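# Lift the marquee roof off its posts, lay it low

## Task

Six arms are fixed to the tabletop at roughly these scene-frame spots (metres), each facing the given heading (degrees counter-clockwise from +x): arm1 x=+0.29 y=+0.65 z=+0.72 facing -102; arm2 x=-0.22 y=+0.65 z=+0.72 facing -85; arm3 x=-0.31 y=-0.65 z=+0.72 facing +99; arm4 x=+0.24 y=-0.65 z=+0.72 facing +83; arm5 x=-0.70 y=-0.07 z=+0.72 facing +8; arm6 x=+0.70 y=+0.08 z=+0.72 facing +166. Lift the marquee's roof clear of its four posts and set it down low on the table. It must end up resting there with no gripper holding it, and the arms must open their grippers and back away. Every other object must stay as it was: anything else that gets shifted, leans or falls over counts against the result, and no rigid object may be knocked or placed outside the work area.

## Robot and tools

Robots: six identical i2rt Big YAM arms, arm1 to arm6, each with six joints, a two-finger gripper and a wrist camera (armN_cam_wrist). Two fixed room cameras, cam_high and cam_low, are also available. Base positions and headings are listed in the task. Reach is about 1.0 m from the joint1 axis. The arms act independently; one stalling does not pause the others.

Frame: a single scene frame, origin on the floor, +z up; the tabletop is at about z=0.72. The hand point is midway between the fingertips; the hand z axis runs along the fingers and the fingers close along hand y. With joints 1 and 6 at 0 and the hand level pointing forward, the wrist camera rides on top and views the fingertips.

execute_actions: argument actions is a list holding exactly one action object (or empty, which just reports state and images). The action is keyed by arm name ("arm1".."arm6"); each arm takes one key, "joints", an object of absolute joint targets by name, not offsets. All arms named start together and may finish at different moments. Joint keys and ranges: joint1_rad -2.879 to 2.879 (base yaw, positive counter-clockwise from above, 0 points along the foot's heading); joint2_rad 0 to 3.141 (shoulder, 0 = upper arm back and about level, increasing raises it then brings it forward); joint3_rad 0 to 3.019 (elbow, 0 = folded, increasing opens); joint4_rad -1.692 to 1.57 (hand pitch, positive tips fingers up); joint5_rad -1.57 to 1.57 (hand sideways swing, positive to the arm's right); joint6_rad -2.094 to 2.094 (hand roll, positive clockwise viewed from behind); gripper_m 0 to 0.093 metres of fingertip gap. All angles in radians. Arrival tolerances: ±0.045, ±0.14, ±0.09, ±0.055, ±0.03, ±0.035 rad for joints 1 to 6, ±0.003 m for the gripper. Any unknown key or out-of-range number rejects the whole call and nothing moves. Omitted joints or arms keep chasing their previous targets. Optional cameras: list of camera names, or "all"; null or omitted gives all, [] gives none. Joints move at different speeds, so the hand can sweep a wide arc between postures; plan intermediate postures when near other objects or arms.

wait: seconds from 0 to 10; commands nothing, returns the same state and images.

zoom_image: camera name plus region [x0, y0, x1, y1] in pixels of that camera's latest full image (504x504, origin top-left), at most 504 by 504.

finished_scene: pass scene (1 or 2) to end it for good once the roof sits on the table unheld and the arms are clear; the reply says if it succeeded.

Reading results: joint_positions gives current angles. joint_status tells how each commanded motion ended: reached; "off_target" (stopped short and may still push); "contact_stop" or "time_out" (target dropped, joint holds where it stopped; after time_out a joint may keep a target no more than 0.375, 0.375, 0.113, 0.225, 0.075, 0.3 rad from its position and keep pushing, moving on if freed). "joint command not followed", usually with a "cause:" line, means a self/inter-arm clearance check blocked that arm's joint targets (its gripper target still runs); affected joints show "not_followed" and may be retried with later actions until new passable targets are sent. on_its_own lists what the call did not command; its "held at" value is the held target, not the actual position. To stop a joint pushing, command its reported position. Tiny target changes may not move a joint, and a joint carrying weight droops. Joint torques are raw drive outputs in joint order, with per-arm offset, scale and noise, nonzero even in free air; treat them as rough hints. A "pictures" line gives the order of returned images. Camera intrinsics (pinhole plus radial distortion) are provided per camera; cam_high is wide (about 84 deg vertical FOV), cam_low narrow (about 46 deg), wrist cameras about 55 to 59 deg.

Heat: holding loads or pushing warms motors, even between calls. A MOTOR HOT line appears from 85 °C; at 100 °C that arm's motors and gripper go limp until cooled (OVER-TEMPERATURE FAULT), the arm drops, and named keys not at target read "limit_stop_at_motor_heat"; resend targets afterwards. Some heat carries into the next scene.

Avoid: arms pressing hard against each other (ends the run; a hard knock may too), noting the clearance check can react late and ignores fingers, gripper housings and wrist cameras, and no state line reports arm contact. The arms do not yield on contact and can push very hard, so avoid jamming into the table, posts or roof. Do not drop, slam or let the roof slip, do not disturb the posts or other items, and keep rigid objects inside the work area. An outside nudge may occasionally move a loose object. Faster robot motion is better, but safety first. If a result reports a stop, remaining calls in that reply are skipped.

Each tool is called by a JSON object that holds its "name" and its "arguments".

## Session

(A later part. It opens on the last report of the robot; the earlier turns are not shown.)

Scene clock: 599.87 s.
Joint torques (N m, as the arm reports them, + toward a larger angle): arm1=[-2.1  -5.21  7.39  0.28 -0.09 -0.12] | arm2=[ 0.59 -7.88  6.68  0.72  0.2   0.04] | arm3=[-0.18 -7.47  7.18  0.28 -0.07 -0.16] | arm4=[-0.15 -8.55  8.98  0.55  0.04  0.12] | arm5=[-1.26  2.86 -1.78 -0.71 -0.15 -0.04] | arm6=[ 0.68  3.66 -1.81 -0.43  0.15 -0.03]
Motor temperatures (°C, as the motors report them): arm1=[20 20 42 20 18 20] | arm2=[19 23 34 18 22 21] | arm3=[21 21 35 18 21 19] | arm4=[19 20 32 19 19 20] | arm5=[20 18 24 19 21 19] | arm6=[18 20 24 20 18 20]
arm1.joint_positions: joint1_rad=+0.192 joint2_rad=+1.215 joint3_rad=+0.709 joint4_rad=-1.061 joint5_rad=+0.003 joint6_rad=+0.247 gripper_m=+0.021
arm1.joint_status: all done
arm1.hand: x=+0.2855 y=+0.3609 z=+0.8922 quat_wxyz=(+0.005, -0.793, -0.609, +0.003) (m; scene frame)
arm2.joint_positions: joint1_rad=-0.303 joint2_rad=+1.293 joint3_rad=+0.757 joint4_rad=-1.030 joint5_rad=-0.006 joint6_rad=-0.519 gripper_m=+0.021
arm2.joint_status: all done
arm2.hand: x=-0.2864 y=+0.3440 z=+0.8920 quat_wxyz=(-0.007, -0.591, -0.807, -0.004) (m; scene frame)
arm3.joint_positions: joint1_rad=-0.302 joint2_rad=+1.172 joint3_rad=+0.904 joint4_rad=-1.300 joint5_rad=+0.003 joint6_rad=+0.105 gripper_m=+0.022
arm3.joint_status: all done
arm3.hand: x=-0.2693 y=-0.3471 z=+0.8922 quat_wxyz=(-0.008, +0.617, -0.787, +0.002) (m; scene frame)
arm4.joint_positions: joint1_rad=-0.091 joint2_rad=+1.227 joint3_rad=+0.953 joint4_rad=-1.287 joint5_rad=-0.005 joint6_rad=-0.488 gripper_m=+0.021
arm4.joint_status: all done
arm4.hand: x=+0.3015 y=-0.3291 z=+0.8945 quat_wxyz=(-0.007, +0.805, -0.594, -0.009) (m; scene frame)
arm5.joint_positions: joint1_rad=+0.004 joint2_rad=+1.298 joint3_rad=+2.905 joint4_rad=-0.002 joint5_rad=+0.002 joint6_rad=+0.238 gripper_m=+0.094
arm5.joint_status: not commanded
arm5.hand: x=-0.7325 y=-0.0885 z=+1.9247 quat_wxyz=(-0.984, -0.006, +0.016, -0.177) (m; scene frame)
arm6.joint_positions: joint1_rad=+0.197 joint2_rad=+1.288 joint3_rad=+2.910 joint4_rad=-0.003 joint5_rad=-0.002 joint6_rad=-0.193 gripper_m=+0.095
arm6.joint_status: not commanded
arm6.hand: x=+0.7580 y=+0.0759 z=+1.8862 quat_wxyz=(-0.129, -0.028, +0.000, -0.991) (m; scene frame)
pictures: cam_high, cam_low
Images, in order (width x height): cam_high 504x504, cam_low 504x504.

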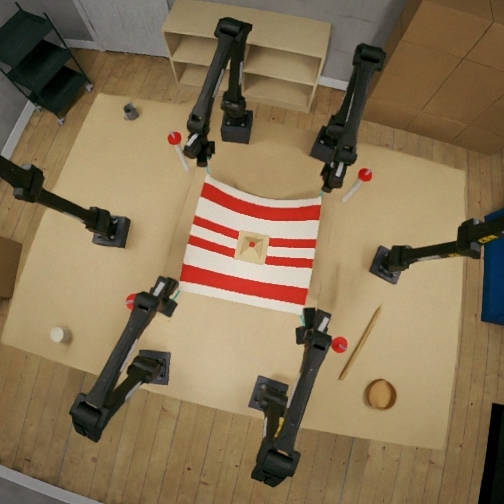

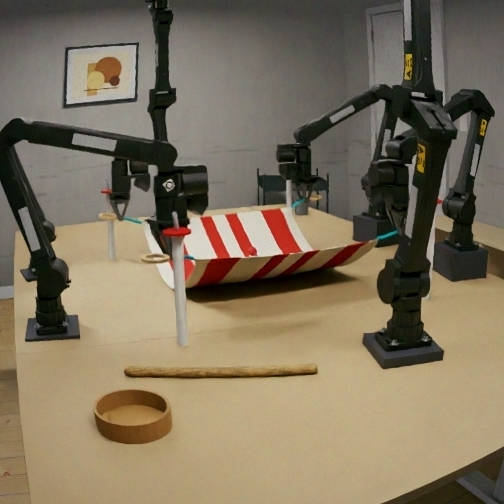

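{"name": "execute_actions", "arguments": {"actions": [{"arm1": {"joints": {"joint2_rad": 1.355, "joint3_rad": 0.603, "joint4_rad": -0.812}}, "arm2": {"joints": {"joint2_rad": 1.43, "joint3_rad": 0.662, "joint4_rad": -0.795}}, "arm3": {"joints": {"joint2_rad": 1.246, "joint3_rad": 0.771, "joint4_rad": -1.087}}, "arm4": {"joints": {"joint2_rad": 1.314, "joint3_rad": 0.808, "joint4_rad": -1.071}}}], "cameras": ["cam_low"]}}

{"name": "execute_actions", "arguments": {"actions": [{"arm1": {"joints": {"joint2_rad": 1.55, "joint3_rad": 0.54, "joint4_rad": -0.548}}, "arm2": {"joints": {"joint2_rad": 1.614, "joint3_rad": 0.605, "joint4_rad": -0.548}}, "arm3": {"joints": {"joint2_rad": 1.368, "joint3_rad": 0.666, "joint4_rad": -0.855}}, "arm4": {"joints": {"joint2_rad": 1.433, "joint3_rad": 0.708, "joint4_rad": -0.848}}}], "cameras": ["arm1_cam_wrist", "arm2_cam_wrist", "arm3_cam_wrist", "arm4_cam_wrist", "cam_high", "cam_low"]}}

Scene clock: 610.23 s.
Joint torques (N m, as the arm reports them, + toward a larger angle): arm1=[-2.15 -5.81  6.42  0.36 -0.09 -0.12] | arm2=[ 0.39 -9.95  5.87  0.77  0.12  0.03] | arm3=[-0.13 -7.9   6.83  0.32 -0.04 -0.16] | arm4=[-0.07 -9.76  8.64  0.66 -0.01  0.12] | arm5=[-1.25  2.96 -1.75 -0.69 -0.15 -0.04] | arm6=[ 0.75  3.61 -1.84 -0.48  0.15 -0.03]
Motor temperatures (°C, as the motors report them): arm1=[20 20 40 20 18 20] | arm2=[19 23 33 18 22 21] | arm3=[21 21 34 18 21 19] | arm4=[19 20 32 19 19 20] | arm5=[20 18 23 19 21 19] | arm6=[18 20 24 20 18 20]
arm1.joint_positions: joint1_rad=+0.192 joint2_rad=+1.362 joint3_rad=+0.605 joint4_rad=-0.822 joint5_rad=+0.003 joint6_rad=+0.247 gripper_m=+0.021
arm1.joint_status: all done
arm1.hand: x=+0.2850 y=+0.3645 z=+0.8211 quat_wxyz=(+0.009, -0.793, -0.609, +0.000) (m; scene frame)
arm2.joint_positions: joint1_rad=-0.303 joint2_rad=+1.441 joint3_rad=+0.662 joint4_rad=-0.801 joint5_rad=-0.004 joint6_rad=-0.519 gripper_m=+0.021
arm2.joint_status: all done
arm2.hand: x=-0.2852 y=+0.3475 z=+0.8202 quat_wxyz=(-0.003, -0.591, -0.807, -0.010) (m; scene frame)
arm3.joint_positions: joint1_rad=-0.302 joint2_rad=+1.257 joint3_rad=+0.766 joint4_rad=-1.092 joint5_rad=+0.003 joint6_rad=+0.105 gripper_m=+0.022
arm3.joint_status: all done
arm3.hand: x=-0.2689 y=-0.3499 z=+0.8190 quat_wxyz=(-0.003, +0.617, -0.787, +0.007) (m; scene frame)
arm4.joint_positions: joint1_rad=-0.091 joint2_rad=+1.312 joint3_rad=+0.817 joint4_rad=-1.082 joint5_rad=-0.004 joint6_rad=-0.487 gripper_m=+0.021
arm4.joint_status: all done
arm4.hand: x=+0.3009 y=-0.3316 z=+0.8202 quat_wxyz=(+0.000, +0.804, -0.594, -0.004) (m; scene frame)
arm5.joint_positions: joint1_rad=+0.004 joint2_rad=+1.298 joint3_rad=+2.905 joint4_rad=-0.002 joint5_rad=+0.002 joint6_rad=+0.238 gripper_m=+0.094
arm5.joint_status: not commanded
arm5.hand: x=-0.7325 y=-0.0885 z=+1.9247 quat_wxyz=(-0.984, -0.006, +0.016, -0.177) (m; scene frame)
arm6.joint_positions: joint1_rad=+0.197 joint2_rad=+1.288 joint3_rad=+2.910 joint4_rad=-0.003 joint5_rad=-0.002 joint6_rad=-0.193 gripper_m=+0.095
arm6.joint_status: not commanded
arm6.hand: x=+0.7580 y=+0.0759 z=+1.8862 quat_wxyz=(-0.129, -0.028, +0.000, -0.991) (m; scene frame)
pictures: cam_low
Images, in order (width x height): cam_low 504x504.

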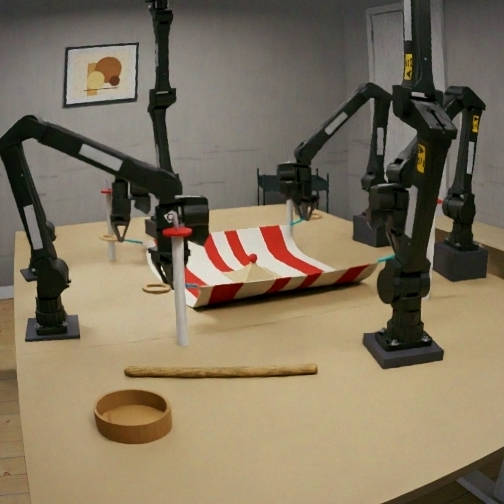

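Scene clock: 611.20 s.
Joint torques (N m, as the arm reports them, + toward a larger angle): arm1=[-2.14 -6.78  4.38  0.51 -0.06 -0.12] | arm2=[  0.56 -10.3    3.98   0.87   0.08   0.06] | arm3=[-0.24 -9.04  5.84  0.46 -0.02 -0.16] | arm4=[ -0.13 -10.66   7.37   0.68  -0.05   0.11] | arm5=[-1.23  3.   -1.78 -0.7  -0.15 -0.04] | arm6=[ 0.64  3.64 -1.87 -0.47  0.15 -0.02]
Motor temperatures (°C, as the motors report them): arm1=[20 20 40 20 18 20] | arm2=[19 23 33 18 22 21] | arm3=[21 21 34 18 21 19] | arm4=[19 20 31 19 19 20] | arm5=[20 18 23 19 21 19] | arm6=[18 20 24 20 18 20]
arm1.joint_positions: joint1_rad=+0.192 joint2_rad=+1.551 joint3_rad=+0.547 joint4_rad=-0.561 joint5_rad=+0.002 joint6_rad=+0.247 gripper_m=+0.021
arm1.joint_status: all done
arm1.hand: x=+0.2845 y=+0.3619 z=+0.7563 quat_wxyz=(+0.004, -0.793, -0.609, +0.004) (m; scene frame)
arm2.joint_positions: joint1_rad=-0.303 joint2_rad=+1.621 joint3_rad=+0.610 joint4_rad=-0.557 joint5_rad=-0.003 joint6_rad=-0.519 gripper_m=+0.021
arm2.joint_status: all done
arm2.hand: x=-0.2852 y=+0.3453 z=+0.7555 quat_wxyz=(-0.005, -0.591, -0.806, -0.004) (m; scene frame)
arm3.joint_positions: joint1_rad=-0.302 joint2_rad=+1.381 joint3_rad=+0.662 joint4_rad=-0.863 joint5_rad=+0.002 joint6_rad=+0.105 gripper_m=+0.022
arm3.joint_status: all done
arm3.hand: x=-0.2685 y=-0.3510 z=+0.7512 quat_wxyz=(-0.003, +0.617, -0.787, +0.006) (m; scene frame)
arm4.joint_positions: joint1_rad=-0.091 joint2_rad=+1.431 joint3_rad=+0.717 joint4_rad=-0.862 joint5_rad=-0.003 joint6_rad=-0.487 gripper_m=+0.021
arm4.joint_status: all done
arm4.hand: x=+0.3007 y=-0.3321 z=+0.7525 quat_wxyz=(-0.001, +0.804, -0.594, -0.004) (m; scene frame)
arm5.joint_positions: joint1_rad=+0.004 joint2_rad=+1.298 joint3_rad=+2.905 joint4_rad=-0.002 joint5_rad=+0.002 joint6_rad=+0.238 gripper_m=+0.094
arm5.joint_status: not commanded
arm5.hand: x=-0.7325 y=-0.0885 z=+1.9247 quat_wxyz=(-0.984, -0.006, +0.016, -0.177) (m; scene frame)
arm6.joint_positions: joint1_rad=+0.197 joint2_rad=+1.288 joint3_rad=+2.910 joint4_rad=-0.003 joint5_rad=-0.002 joint6_rad=-0.193 gripper_m=+0.095
arm6.joint_status: not commanded
arm6.hand: x=+0.7580 y=+0.0759 z=+1.8862 quat_wxyz=(-0.129, -0.028, +0.000, -0.991) (m; scene frame)
pictures: arm1_cam_wrist, arm2_cam_wrist, arm3_cam_wrist, arm4_cam_wrist, cam_high, cam_low
Images, in order (width x height): arm1_cam_wrist 504x504, arm2_cam_wrist 504x504, arm3_cam_wrist 504x504, arm4_cam_wrist 504x504, cam_high 504x504, cam_low 504x504.

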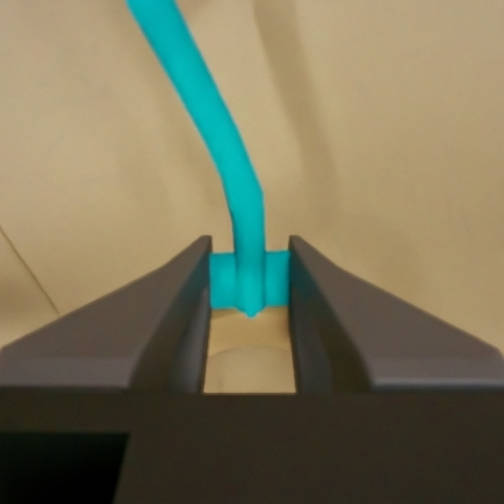

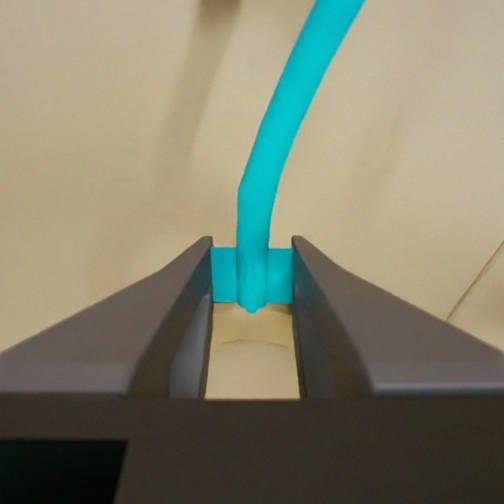

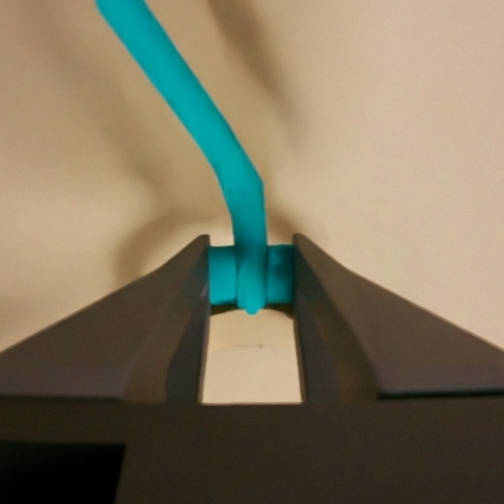

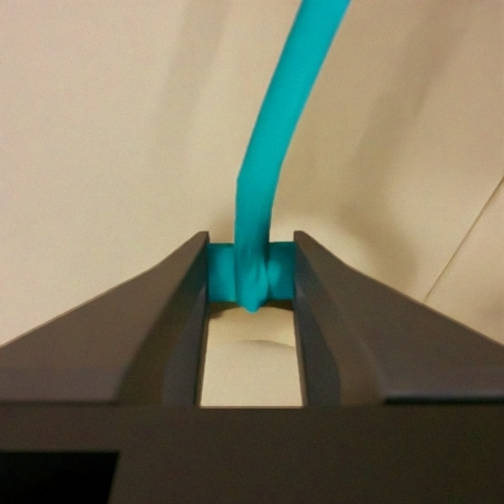

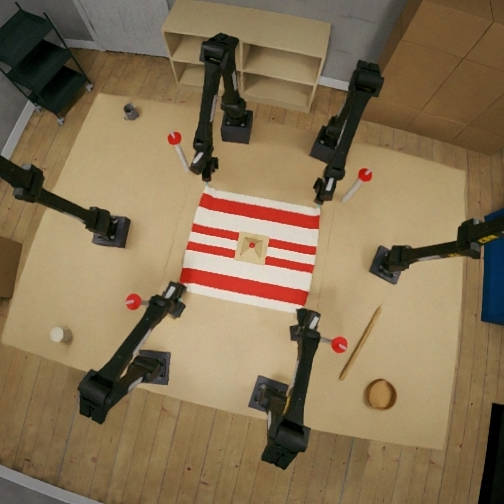

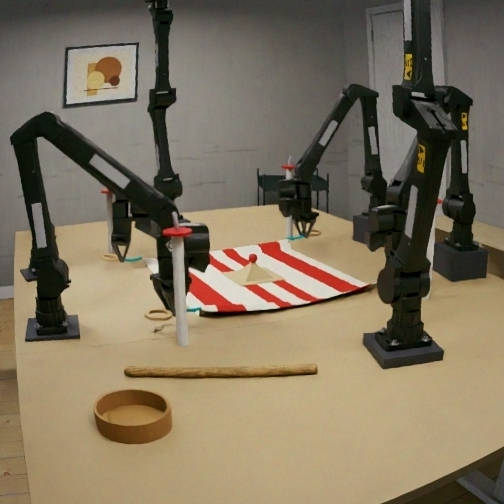

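{"name": "zoom_image", "arguments": {"camera": "cam_low", "region": [90, 230, 230, 350]}}

{"name": "zoom_image", "arguments": {"camera": "cam_low", "region": [260, 200, 400, 310]}}

Region (90, 230, 230, 350) of cam_low's 504x504 image, scaled by 3.600, with more detail than that image has; it fills the top 432 rows of this view, and the rest is white.

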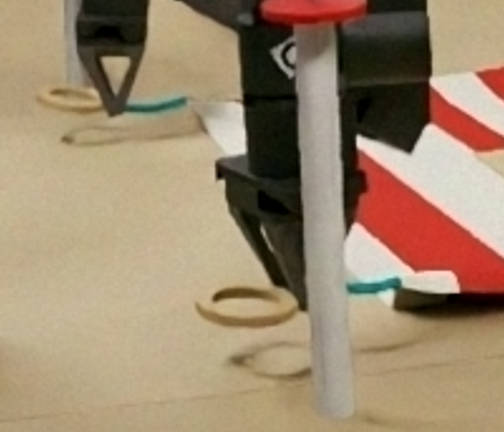

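Region (260, 200, 400, 310) of cam_low's 504x504 image, scaled by 3.600, with more detail than that image has; it fills the top 396 rows of this view, and the rest is white.

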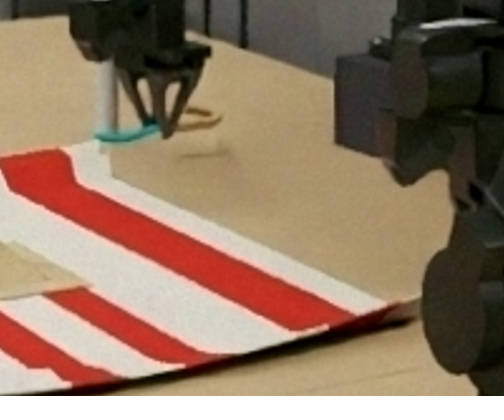

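{"name": "execute_actions", "arguments": {"actions": [{"arm1": {"joints": {"joint2_rad": 1.655, "joint4_rad": -0.411}}, "arm2": {"joints": {"joint2_rad": 1.712, "joint4_rad": -0.42}}, "arm3": {"joints": {"joint2_rad": 1.453, "joint4_rad": -0.742}}, "arm4": {"joints": {"joint2_rad": 1.513, "joint4_rad": -0.737}}}], "cameras": ["arm1_cam_wrist", "arm2_cam_wrist", "arm3_cam_wrist", "arm4_cam_wrist", "cam_low"]}}

{"name": "zoom_image", "arguments": {"camera": "cam_low", "region": [90, 230, 230, 350]}}

{"name": "zoom_image", "arguments": {"camera": "cam_low", "region": [260, 200, 400, 310]}}

Scene clock: 634.73 s.
Joint torques (N m, as the arm reports them, + toward a larger angle): arm1=[-2.09 -6.76  3.74  1.15 -0.04 -0.12] | arm2=[  0.45 -10.31   3.59   0.94   0.05   0.07] | arm3=[-0.43 -9.03  5.39  0.66 -0.02 -0.15] | arm4=[ -0.07 -10.32   6.96   0.88  -0.06   0.12] | arm5=[-1.21  2.96 -1.76 -0.69 -0.15 -0.04] | arm6=[ 0.52  3.59 -1.79 -0.47  0.15 -0.01]
Motor temperatures (°C, as the motors report them): arm1=[20 20 36 20 18 20] | arm2=[19 23 30 18 22 21] | arm3=[21 22 33 18 21 19] | arm4=[19 20 30 19 19 20] | arm5=[20 18 23 19 21 19] | arm6=[18 20 24 20 18 20]
arm1.joint_positions: joint1_rad=+0.192 joint2_rad=+1.647 joint3_rad=+0.547 joint4_rad=-0.438 joint5_rad=+0.002 joint6_rad=+0.247 gripper_m=+0.021
arm1.joint_status: all done
arm1.hand: x=+0.2842 y=+0.3511 z=+0.7307 quat_wxyz=(-0.007, -0.793, -0.609, +0.012) (m; scene frame)
arm2.joint_positions: joint1_rad=-0.303 joint2_rad=+1.712 joint3_rad=+0.610 joint4_rad=-0.431 joint5_rad=-0.003 joint6_rad=-0.519 gripper_m=+0.021
arm2.joint_status: all done
arm2.hand: x=-0.2875 y=+0.3337 z=+0.7289 quat_wxyz=(-0.012, -0.591, -0.806, +0.011) (m; scene frame)
arm3.joint_positions: joint1_rad=-0.302 joint2_rad=+1.454 joint3_rad=+0.662 joint4_rad=-0.753 joint5_rad=+0.002 joint6_rad=+0.105 gripper_m=+0.022
arm3.joint_status: all done
arm3.hand: x=-0.2658 y=-0.3330 z=+0.7302 quat_wxyz=(-0.016, +0.617, -0.787, -0.007) (m; scene frame)
arm4.joint_positions: joint1_rad=-0.091 joint2_rad=+1.498 joint3_rad=+0.717 joint4_rad=-0.753 joint5_rad=-0.003 joint6_rad=-0.487 gripper_m=+0.021
arm4.joint_status: all done
arm4.hand: x=+0.3041 y=-0.3137 z=+0.7323 quat_wxyz=(-0.019, +0.804, -0.594, -0.013) (m; scene frame)
arm5.joint_positions: joint1_rad=+0.004 joint2_rad=+1.298 joint3_rad=+2.905 joint4_rad=-0.002 joint5_rad=+0.002 joint6_rad=+0.238 gripper_m=+0.094
arm5.joint_status: not commanded
arm5.hand: x=-0.7325 y=-0.0885 z=+1.9247 quat_wxyz=(-0.984, -0.006, +0.016, -0.177) (m; scene frame)
arm6.joint_positions: joint1_rad=+0.197 joint2_rad=+1.288 joint3_rad=+2.910 joint4_rad=-0.003 joint5_rad=-0.002 joint6_rad=-0.193 gripper_m=+0.095
arm6.joint_status: not commanded
arm6.hand: x=+0.7580 y=+0.0759 z=+1.8862 quat_wxyz=(-0.129, -0.028, +0.000, -0.991) (m; scene frame)
pictures: arm1_cam_wrist, arm2_cam_wrist, arm3_cam_wrist, arm4_cam_wrist, cam_low
Images, in order (width x height): arm1_cam_wrist 504x504, arm2_cam_wrist 504x504, arm3_cam_wrist 504x504, arm4_cam_wrist 504x504, cam_low 504x504.

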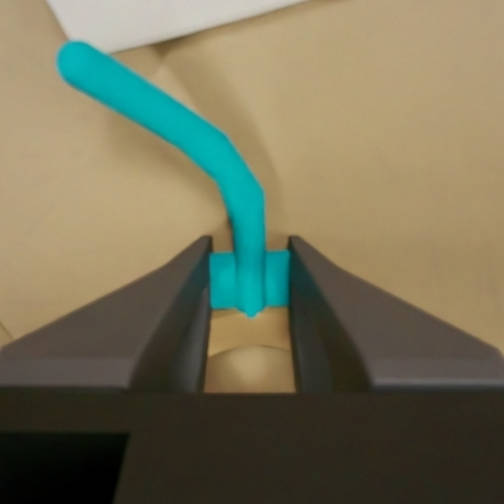

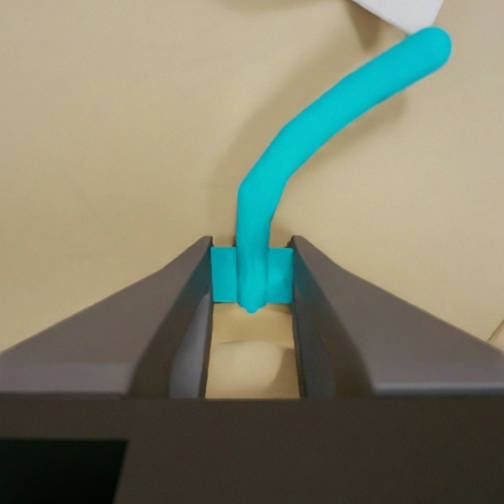

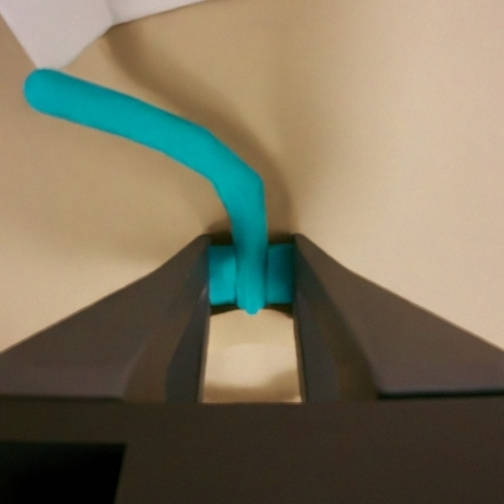

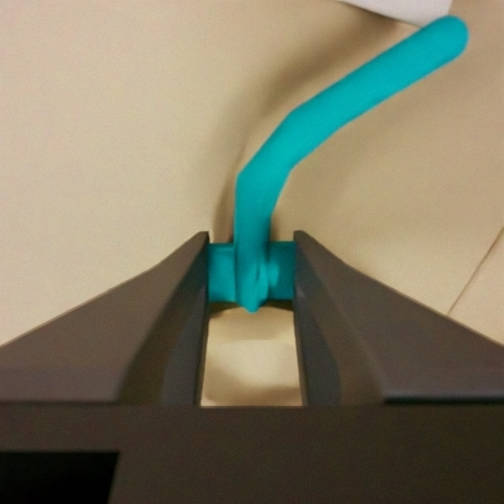

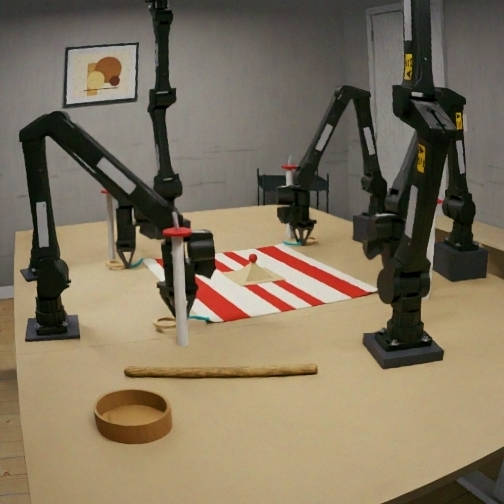

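Region (90, 230, 230, 350) of cam_low's 504x504 image, scaled by 3.600, with more detail than that image has; it fills the top 432 rows of this view, and the rest is white.

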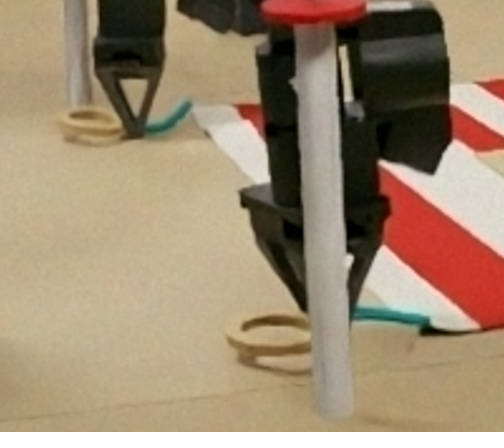

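Region (260, 200, 400, 310) of cam_low's 504x504 image, scaled by 3.600, with more detail than that image has; it fills the top 396 rows of this view, and the rest is white.

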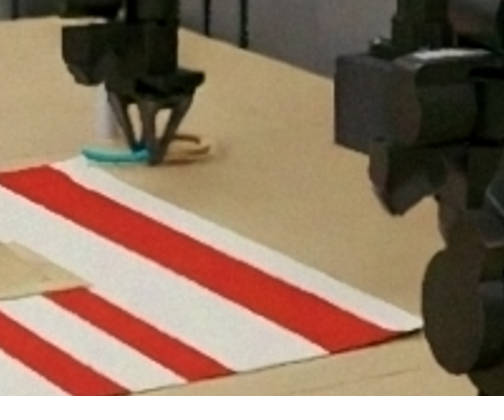

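{"name": "execute_actions", "arguments": {"actions": [{"arm1": {"joints": {"gripper_m": 0.05}}, "arm2": {"joints": {"gripper_m": 0.05}}, "arm3": {"joints": {"gripper_m": 0.05}}, "arm4": {"joints": {"gripper_m": 0.05}}}], "cameras": []}}

{"name": "execute_actions", "arguments": {"actions": [{"arm1": {"joints": {"joint2_rad": 1.15, "joint3_rad": 0.8, "joint4_rad": -0.9}}, "arm2": {"joints": {"joint2_rad": 1.2, "joint3_rad": 0.85, "joint4_rad": -0.9}}, "arm3": {"joints": {"joint2_rad": 1.05, "joint3_rad": 0.95, "joint4_rad": -1.2}}, "arm4": {"joints": {"joint2_rad": 1.1, "joint3_rad": 1.0, "joint4_rad": -1.2}}}], "cameras": ["cam_high", "cam_low"]}}

Scene clock: 643.13 s.
Joint torques (N m, as the arm reports them, + toward a larger angle): arm1=[-2.13 -6.74  3.75  0.79  0.24 -0.12] | arm2=[  0.34 -11.05   3.48   1.05   0.09   0.05] | arm3=[-0.28 -9.17  5.5   0.56 -0.02 -0.16] | arm4=[ -0.09 -10.48   7.06   0.86  -0.06   0.11] | arm5=[-1.16  2.96 -1.76 -0.71 -0.15 -0.04] | arm6=[ 0.61  3.72 -1.81 -0.44  0.16 -0.01]
Motor temperatures (°C, as the motors report them): arm1=[20 20 36 20 18 20] | arm2=[19 23 30 18 22 21] | arm3=[21 22 32 18 21 19] | arm4=[19 20 30 19 19 20] | arm5=[20 18 23 19 21 19] | arm6=[18 20 24 20 18 20]
arm1.joint_positions: joint1_rad=+0.192 joint2_rad=+1.646 joint3_rad=+0.547 joint4_rad=-0.429 joint5_rad=-0.003 joint6_rad=+0.247 gripper_m=+0.050
arm1.joint_status: all done
arm1.hand: x=+0.2851 y=+0.3486 z=+0.7311 quat_wxyz=(-0.013, -0.793, -0.609, +0.013) (m; scene frame)
arm2.joint_positions: joint1_rad=-0.303 joint2_rad=+1.712 joint3_rad=+0.610 joint4_rad=-0.431 joint5_rad=-0.003 joint6_rad=-0.519 gripper_m=+0.050
arm2.joint_status: all done
arm2.hand: x=-0.2875 y=+0.3337 z=+0.7289 quat_wxyz=(-0.012, -0.591, -0.806, +0.011) (m; scene frame)
arm3.joint_positions: joint1_rad=-0.302 joint2_rad=+1.454 joint3_rad=+0.662 joint4_rad=-0.753 joint5_rad=+0.002 joint6_rad=+0.105 gripper_m=+0.050
arm3.joint_status: all done
arm3.hand: x=-0.2658 y=-0.3330 z=+0.7302 quat_wxyz=(-0.016, +0.617, -0.787, -0.007) (m; scene frame)
arm4.joint_positions: joint1_rad=-0.091 joint2_rad=+1.498 joint3_rad=+0.717 joint4_rad=-0.753 joint5_rad=-0.003 joint6_rad=-0.487 gripper_m=+0.050
arm4.joint_status: all done
arm4.hand: x=+0.3041 y=-0.3137 z=+0.7323 quat_wxyz=(-0.019, +0.804, -0.594, -0.013) (m; scene frame)
arm5.joint_positions: joint1_rad=+0.004 joint2_rad=+1.298 joint3_rad=+2.905 joint4_rad=-0.002 joint5_rad=+0.002 joint6_rad=+0.238 gripper_m=+0.094
arm5.joint_status: not commanded
arm5.hand: x=-0.7325 y=-0.0885 z=+1.9247 quat_wxyz=(-0.984, -0.006, +0.016, -0.177) (m; scene frame)
arm6.joint_positions: joint1_rad=+0.197 joint2_rad=+1.288 joint3_rad=+2.910 joint4_rad=-0.003 joint5_rad=-0.002 joint6_rad=-0.193 gripper_m=+0.095
arm6.joint_status: not commanded
arm6.hand: x=+0.7580 y=+0.0759 z=+1.8862 quat_wxyz=(-0.129, -0.028, +0.000, -0.991) (m; scene frame)
pictures: none
No camera images: the call's "cameras" was empty. Leave "cameras" out to get every camera's image.

Scene clock: 644.47 s.
Joint torques (N m, as the arm reports them, + toward a larger angle): arm1=[-2.13 -5.21 10.51  0.    0.18 -0.12] | arm2=[ 0.18 -7.16  9.13  0.73  0.09  0.07] | arm3=[-0.42 -6.25  8.97  0.26 -0.02 -0.15] | arm4=[-0.11 -6.68 12.18  0.02 -0.07  0.13] | arm5=[-1.24  2.95 -1.76 -0.68 -0.15 -0.04] | arm6=[ 0.54  3.6  -1.77 -0.42  0.15 -0.03]
Motor temperatures (°C, as the motors report them): arm1=[20 20 36 20 18 20] | arm2=[19 23 30 18 22 21] | arm3=[21 22 32 18 21 19] | arm4=[19 20 30 19 19 20] | arm5=[20 18 23 19 21 19] | arm6=[18 20 24 20 18 20]
arm1.joint_positions: joint1_rad=+0.192 joint2_rad=+1.144 joint3_rad=+0.782 joint4_rad=-0.887 joint5_rad=-0.002 joint6_rad=+0.247 gripper_m=+0.050
arm1.joint_status: all done
arm1.hand: x=+0.2858 y=+0.2874 z=+0.9485 quat_wxyz=(-0.121, -0.783, -0.602, +0.100) (m; scene frame)
arm2.joint_positions: joint1_rad=-0.303 joint2_rad=+1.189 joint3_rad=+0.831 joint4_rad=-0.892 joint5_rad=-0.003 joint6_rad=-0.518 gripper_m=+0.050
arm2.joint_status: all done
arm2.hand: x=-0.3017 y=+0.2791 z=+0.9591 quat_wxyz=(-0.069, -0.585, -0.796, +0.140) (m; scene frame)
arm3.joint_positions: joint1_rad=-0.302 joint2_rad=+1.048 joint3_rad=+0.931 joint4_rad=-1.191 joint5_rad=+0.002 joint6_rad=+0.105 gripper_m=+0.050
arm3.joint_status: all done
arm3.hand: x=-0.2663 y=-0.3193 z=+0.9442 quat_wxyz=(-0.101, +0.612, -0.779, -0.089) (m; scene frame)
arm4.joint_positions: joint1_rad=-0.091 joint2_rad=+1.084 joint3_rad=+0.986 joint4_rad=-1.183 joint5_rad=-0.002 joint6_rad=-0.487 gripper_m=+0.050
arm4.joint_status: all done
arm4.hand: x=+0.3072 y=-0.3036 z=+0.9580 quat_wxyz=(-0.133, +0.795, -0.588, -0.068) (m; scene frame)
arm5.joint_positions: joint1_rad=+0.004 joint2_rad=+1.298 joint3_rad=+2.905 joint4_rad=-0.002 joint5_rad=+0.002 joint6_rad=+0.238 gripper_m=+0.094
arm5.joint_status: not commanded
arm5.hand: x=-0.7325 y=-0.0885 z=+1.9247 quat_wxyz=(-0.984, -0.006, +0.016, -0.177) (m; scene frame)
arm6.joint_positions: joint1_rad=+0.197 joint2_rad=+1.288 joint3_rad=+2.910 joint4_rad=-0.003 joint5_rad=-0.002 joint6_rad=-0.193 gripper_m=+0.095
arm6.joint_status: not commanded
arm6.hand: x=+0.7580 y=+0.0759 z=+1.8862 quat_wxyz=(-0.129, -0.028, +0.000, -0.991) (m; scene frame)
pictures: cam_high, cam_low
Images, in order (width x height): cam_high 504x504, cam_low 504x504.

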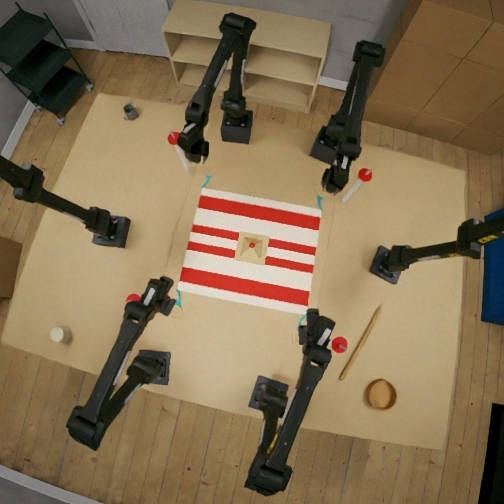

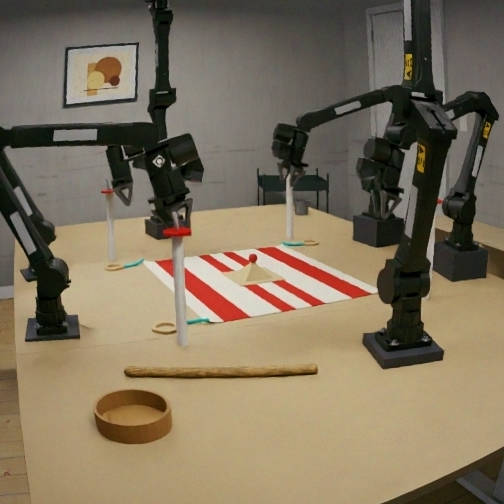

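{"name": "execute_actions", "arguments": {"actions": [{"arm1": {"joints": {"joint2_rad": 0.7, "joint4_rad": -1.4}}, "arm2": {"joints": {"joint2_rad": 0.72, "joint4_rad": -1.4}}, "arm3": {"joints": {"joint2_rad": 0.65, "joint4_rad": -1.6}}, "arm4": {"joints": {"joint2_rad": 0.68, "joint4_rad": -1.6}}}], "cameras": ["cam_high", "cam_low"]}}

Scene clock: 650.80 s.
Joint torques (N m, as the arm reports them, + toward a larger angle): arm1=[-2.06 -0.19 11.08  0.    0.18 -0.12] | arm2=[ 0.24 -0.78  9.36  0.76  0.05  0.07] | arm3=[-0.01 -0.86  8.66  0.25 -0.01 -0.16] | arm4=[-0.14 -0.21 11.73  0.04 -0.07  0.13] | arm5=[-1.27  2.93 -1.77 -0.71 -0.15 -0.03] | arm6=[ 0.55  3.7  -1.86 -0.45  0.16 -0.02]
Motor temperatures (°C, as the motors report them): arm1=[20 20 37 20 18 20] | arm2=[19 23 31 18 22 21] | arm3=[21 22 33 18 21 19] | arm4=[19 20 31 19 19 20] | arm5=[20 18 23 19 21 19] | arm6=[18 20 24 20 18 20]
arm1.joint_positions: joint1_rad=+0.192 joint2_rad=+0.694 joint3_rad=+0.782 joint4_rad=-1.388 joint5_rad=-0.002 joint6_rad=+0.247 gripper_m=+0.050
arm1.joint_status: all done
arm1.hand: x=+0.2885 y=+0.4282 z=+1.0361 quat_wxyz=(-0.102, -0.786, -0.604, +0.084) (m; scene frame)
arm2.joint_positions: joint1_rad=-0.303 joint2_rad=+0.710 joint3_rad=+0.831 joint4_rad=-1.392 joint5_rad=-0.003 joint6_rad=-0.518 gripper_m=+0.050
arm2.joint_status: all done
arm2.hand: x=-0.2715 y=+0.4238 z=+1.0601 quat_wxyz=(-0.065, -0.586, -0.797, +0.131) (m; scene frame)
arm3.joint_positions: joint1_rad=-0.302 joint2_rad=+0.645 joint3_rad=+0.931 joint4_rad=-1.592 joint5_rad=+0.002 joint6_rad=+0.105 gripper_m=+0.050
arm3.joint_status: all done
arm3.hand: x=-0.2867 y=-0.4623 z=+1.0156 quat_wxyz=(-0.101, +0.612, -0.779, -0.089) (m; scene frame)
arm4.joint_positions: joint1_rad=-0.091 joint2_rad=+0.669 joint3_rad=+0.986 joint4_rad=-1.584 joint5_rad=-0.002 joint6_rad=-0.487 gripper_m=+0.050
arm4.joint_status: all done
arm4.hand: x=+0.2790 y=-0.4533 z=+1.0355 quat_wxyz=(-0.139, +0.794, -0.587, -0.071) (m; scene frame)
arm5.joint_positions: joint1_rad=+0.004 joint2_rad=+1.298 joint3_rad=+2.905 joint4_rad=-0.002 joint5_rad=+0.002 joint6_rad=+0.238 gripper_m=+0.094
arm5.joint_status: not commanded
arm5.hand: x=-0.7325 y=-0.0885 z=+1.9247 quat_wxyz=(-0.984, -0.006, +0.016, -0.177) (m; scene frame)
arm6.joint_positions: joint1_rad=+0.197 joint2_rad=+1.288 joint3_rad=+2.910 joint4_rad=-0.003 joint5_rad=-0.002 joint6_rad=-0.193 gripper_m=+0.095
arm6.joint_status: not commanded
arm6.hand: x=+0.7580 y=+0.0759 z=+1.8862 quat_wxyz=(-0.129, -0.028, +0.000, -0.991) (m; scene frame)
pictures: cam_high, cam_low
Images, in order (width x height): cam_high 504x504, cam_low 504x504.

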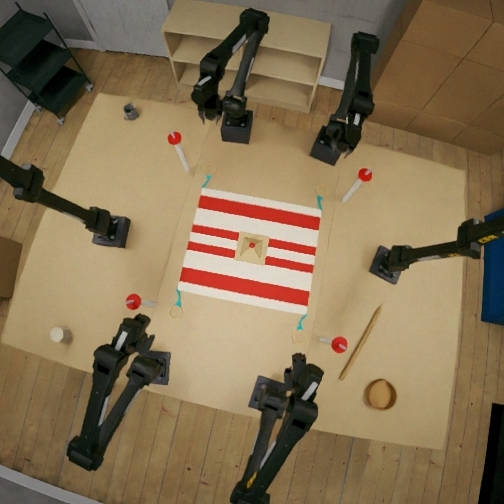

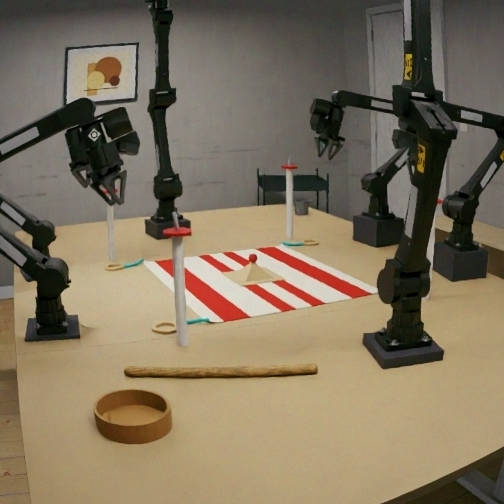

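The roof is lying flat on the table, all four rings are released, and the arms are clear.

{"name": "finished_scene", "arguments": {"scene": 1}}

The scene is finished: the task was done.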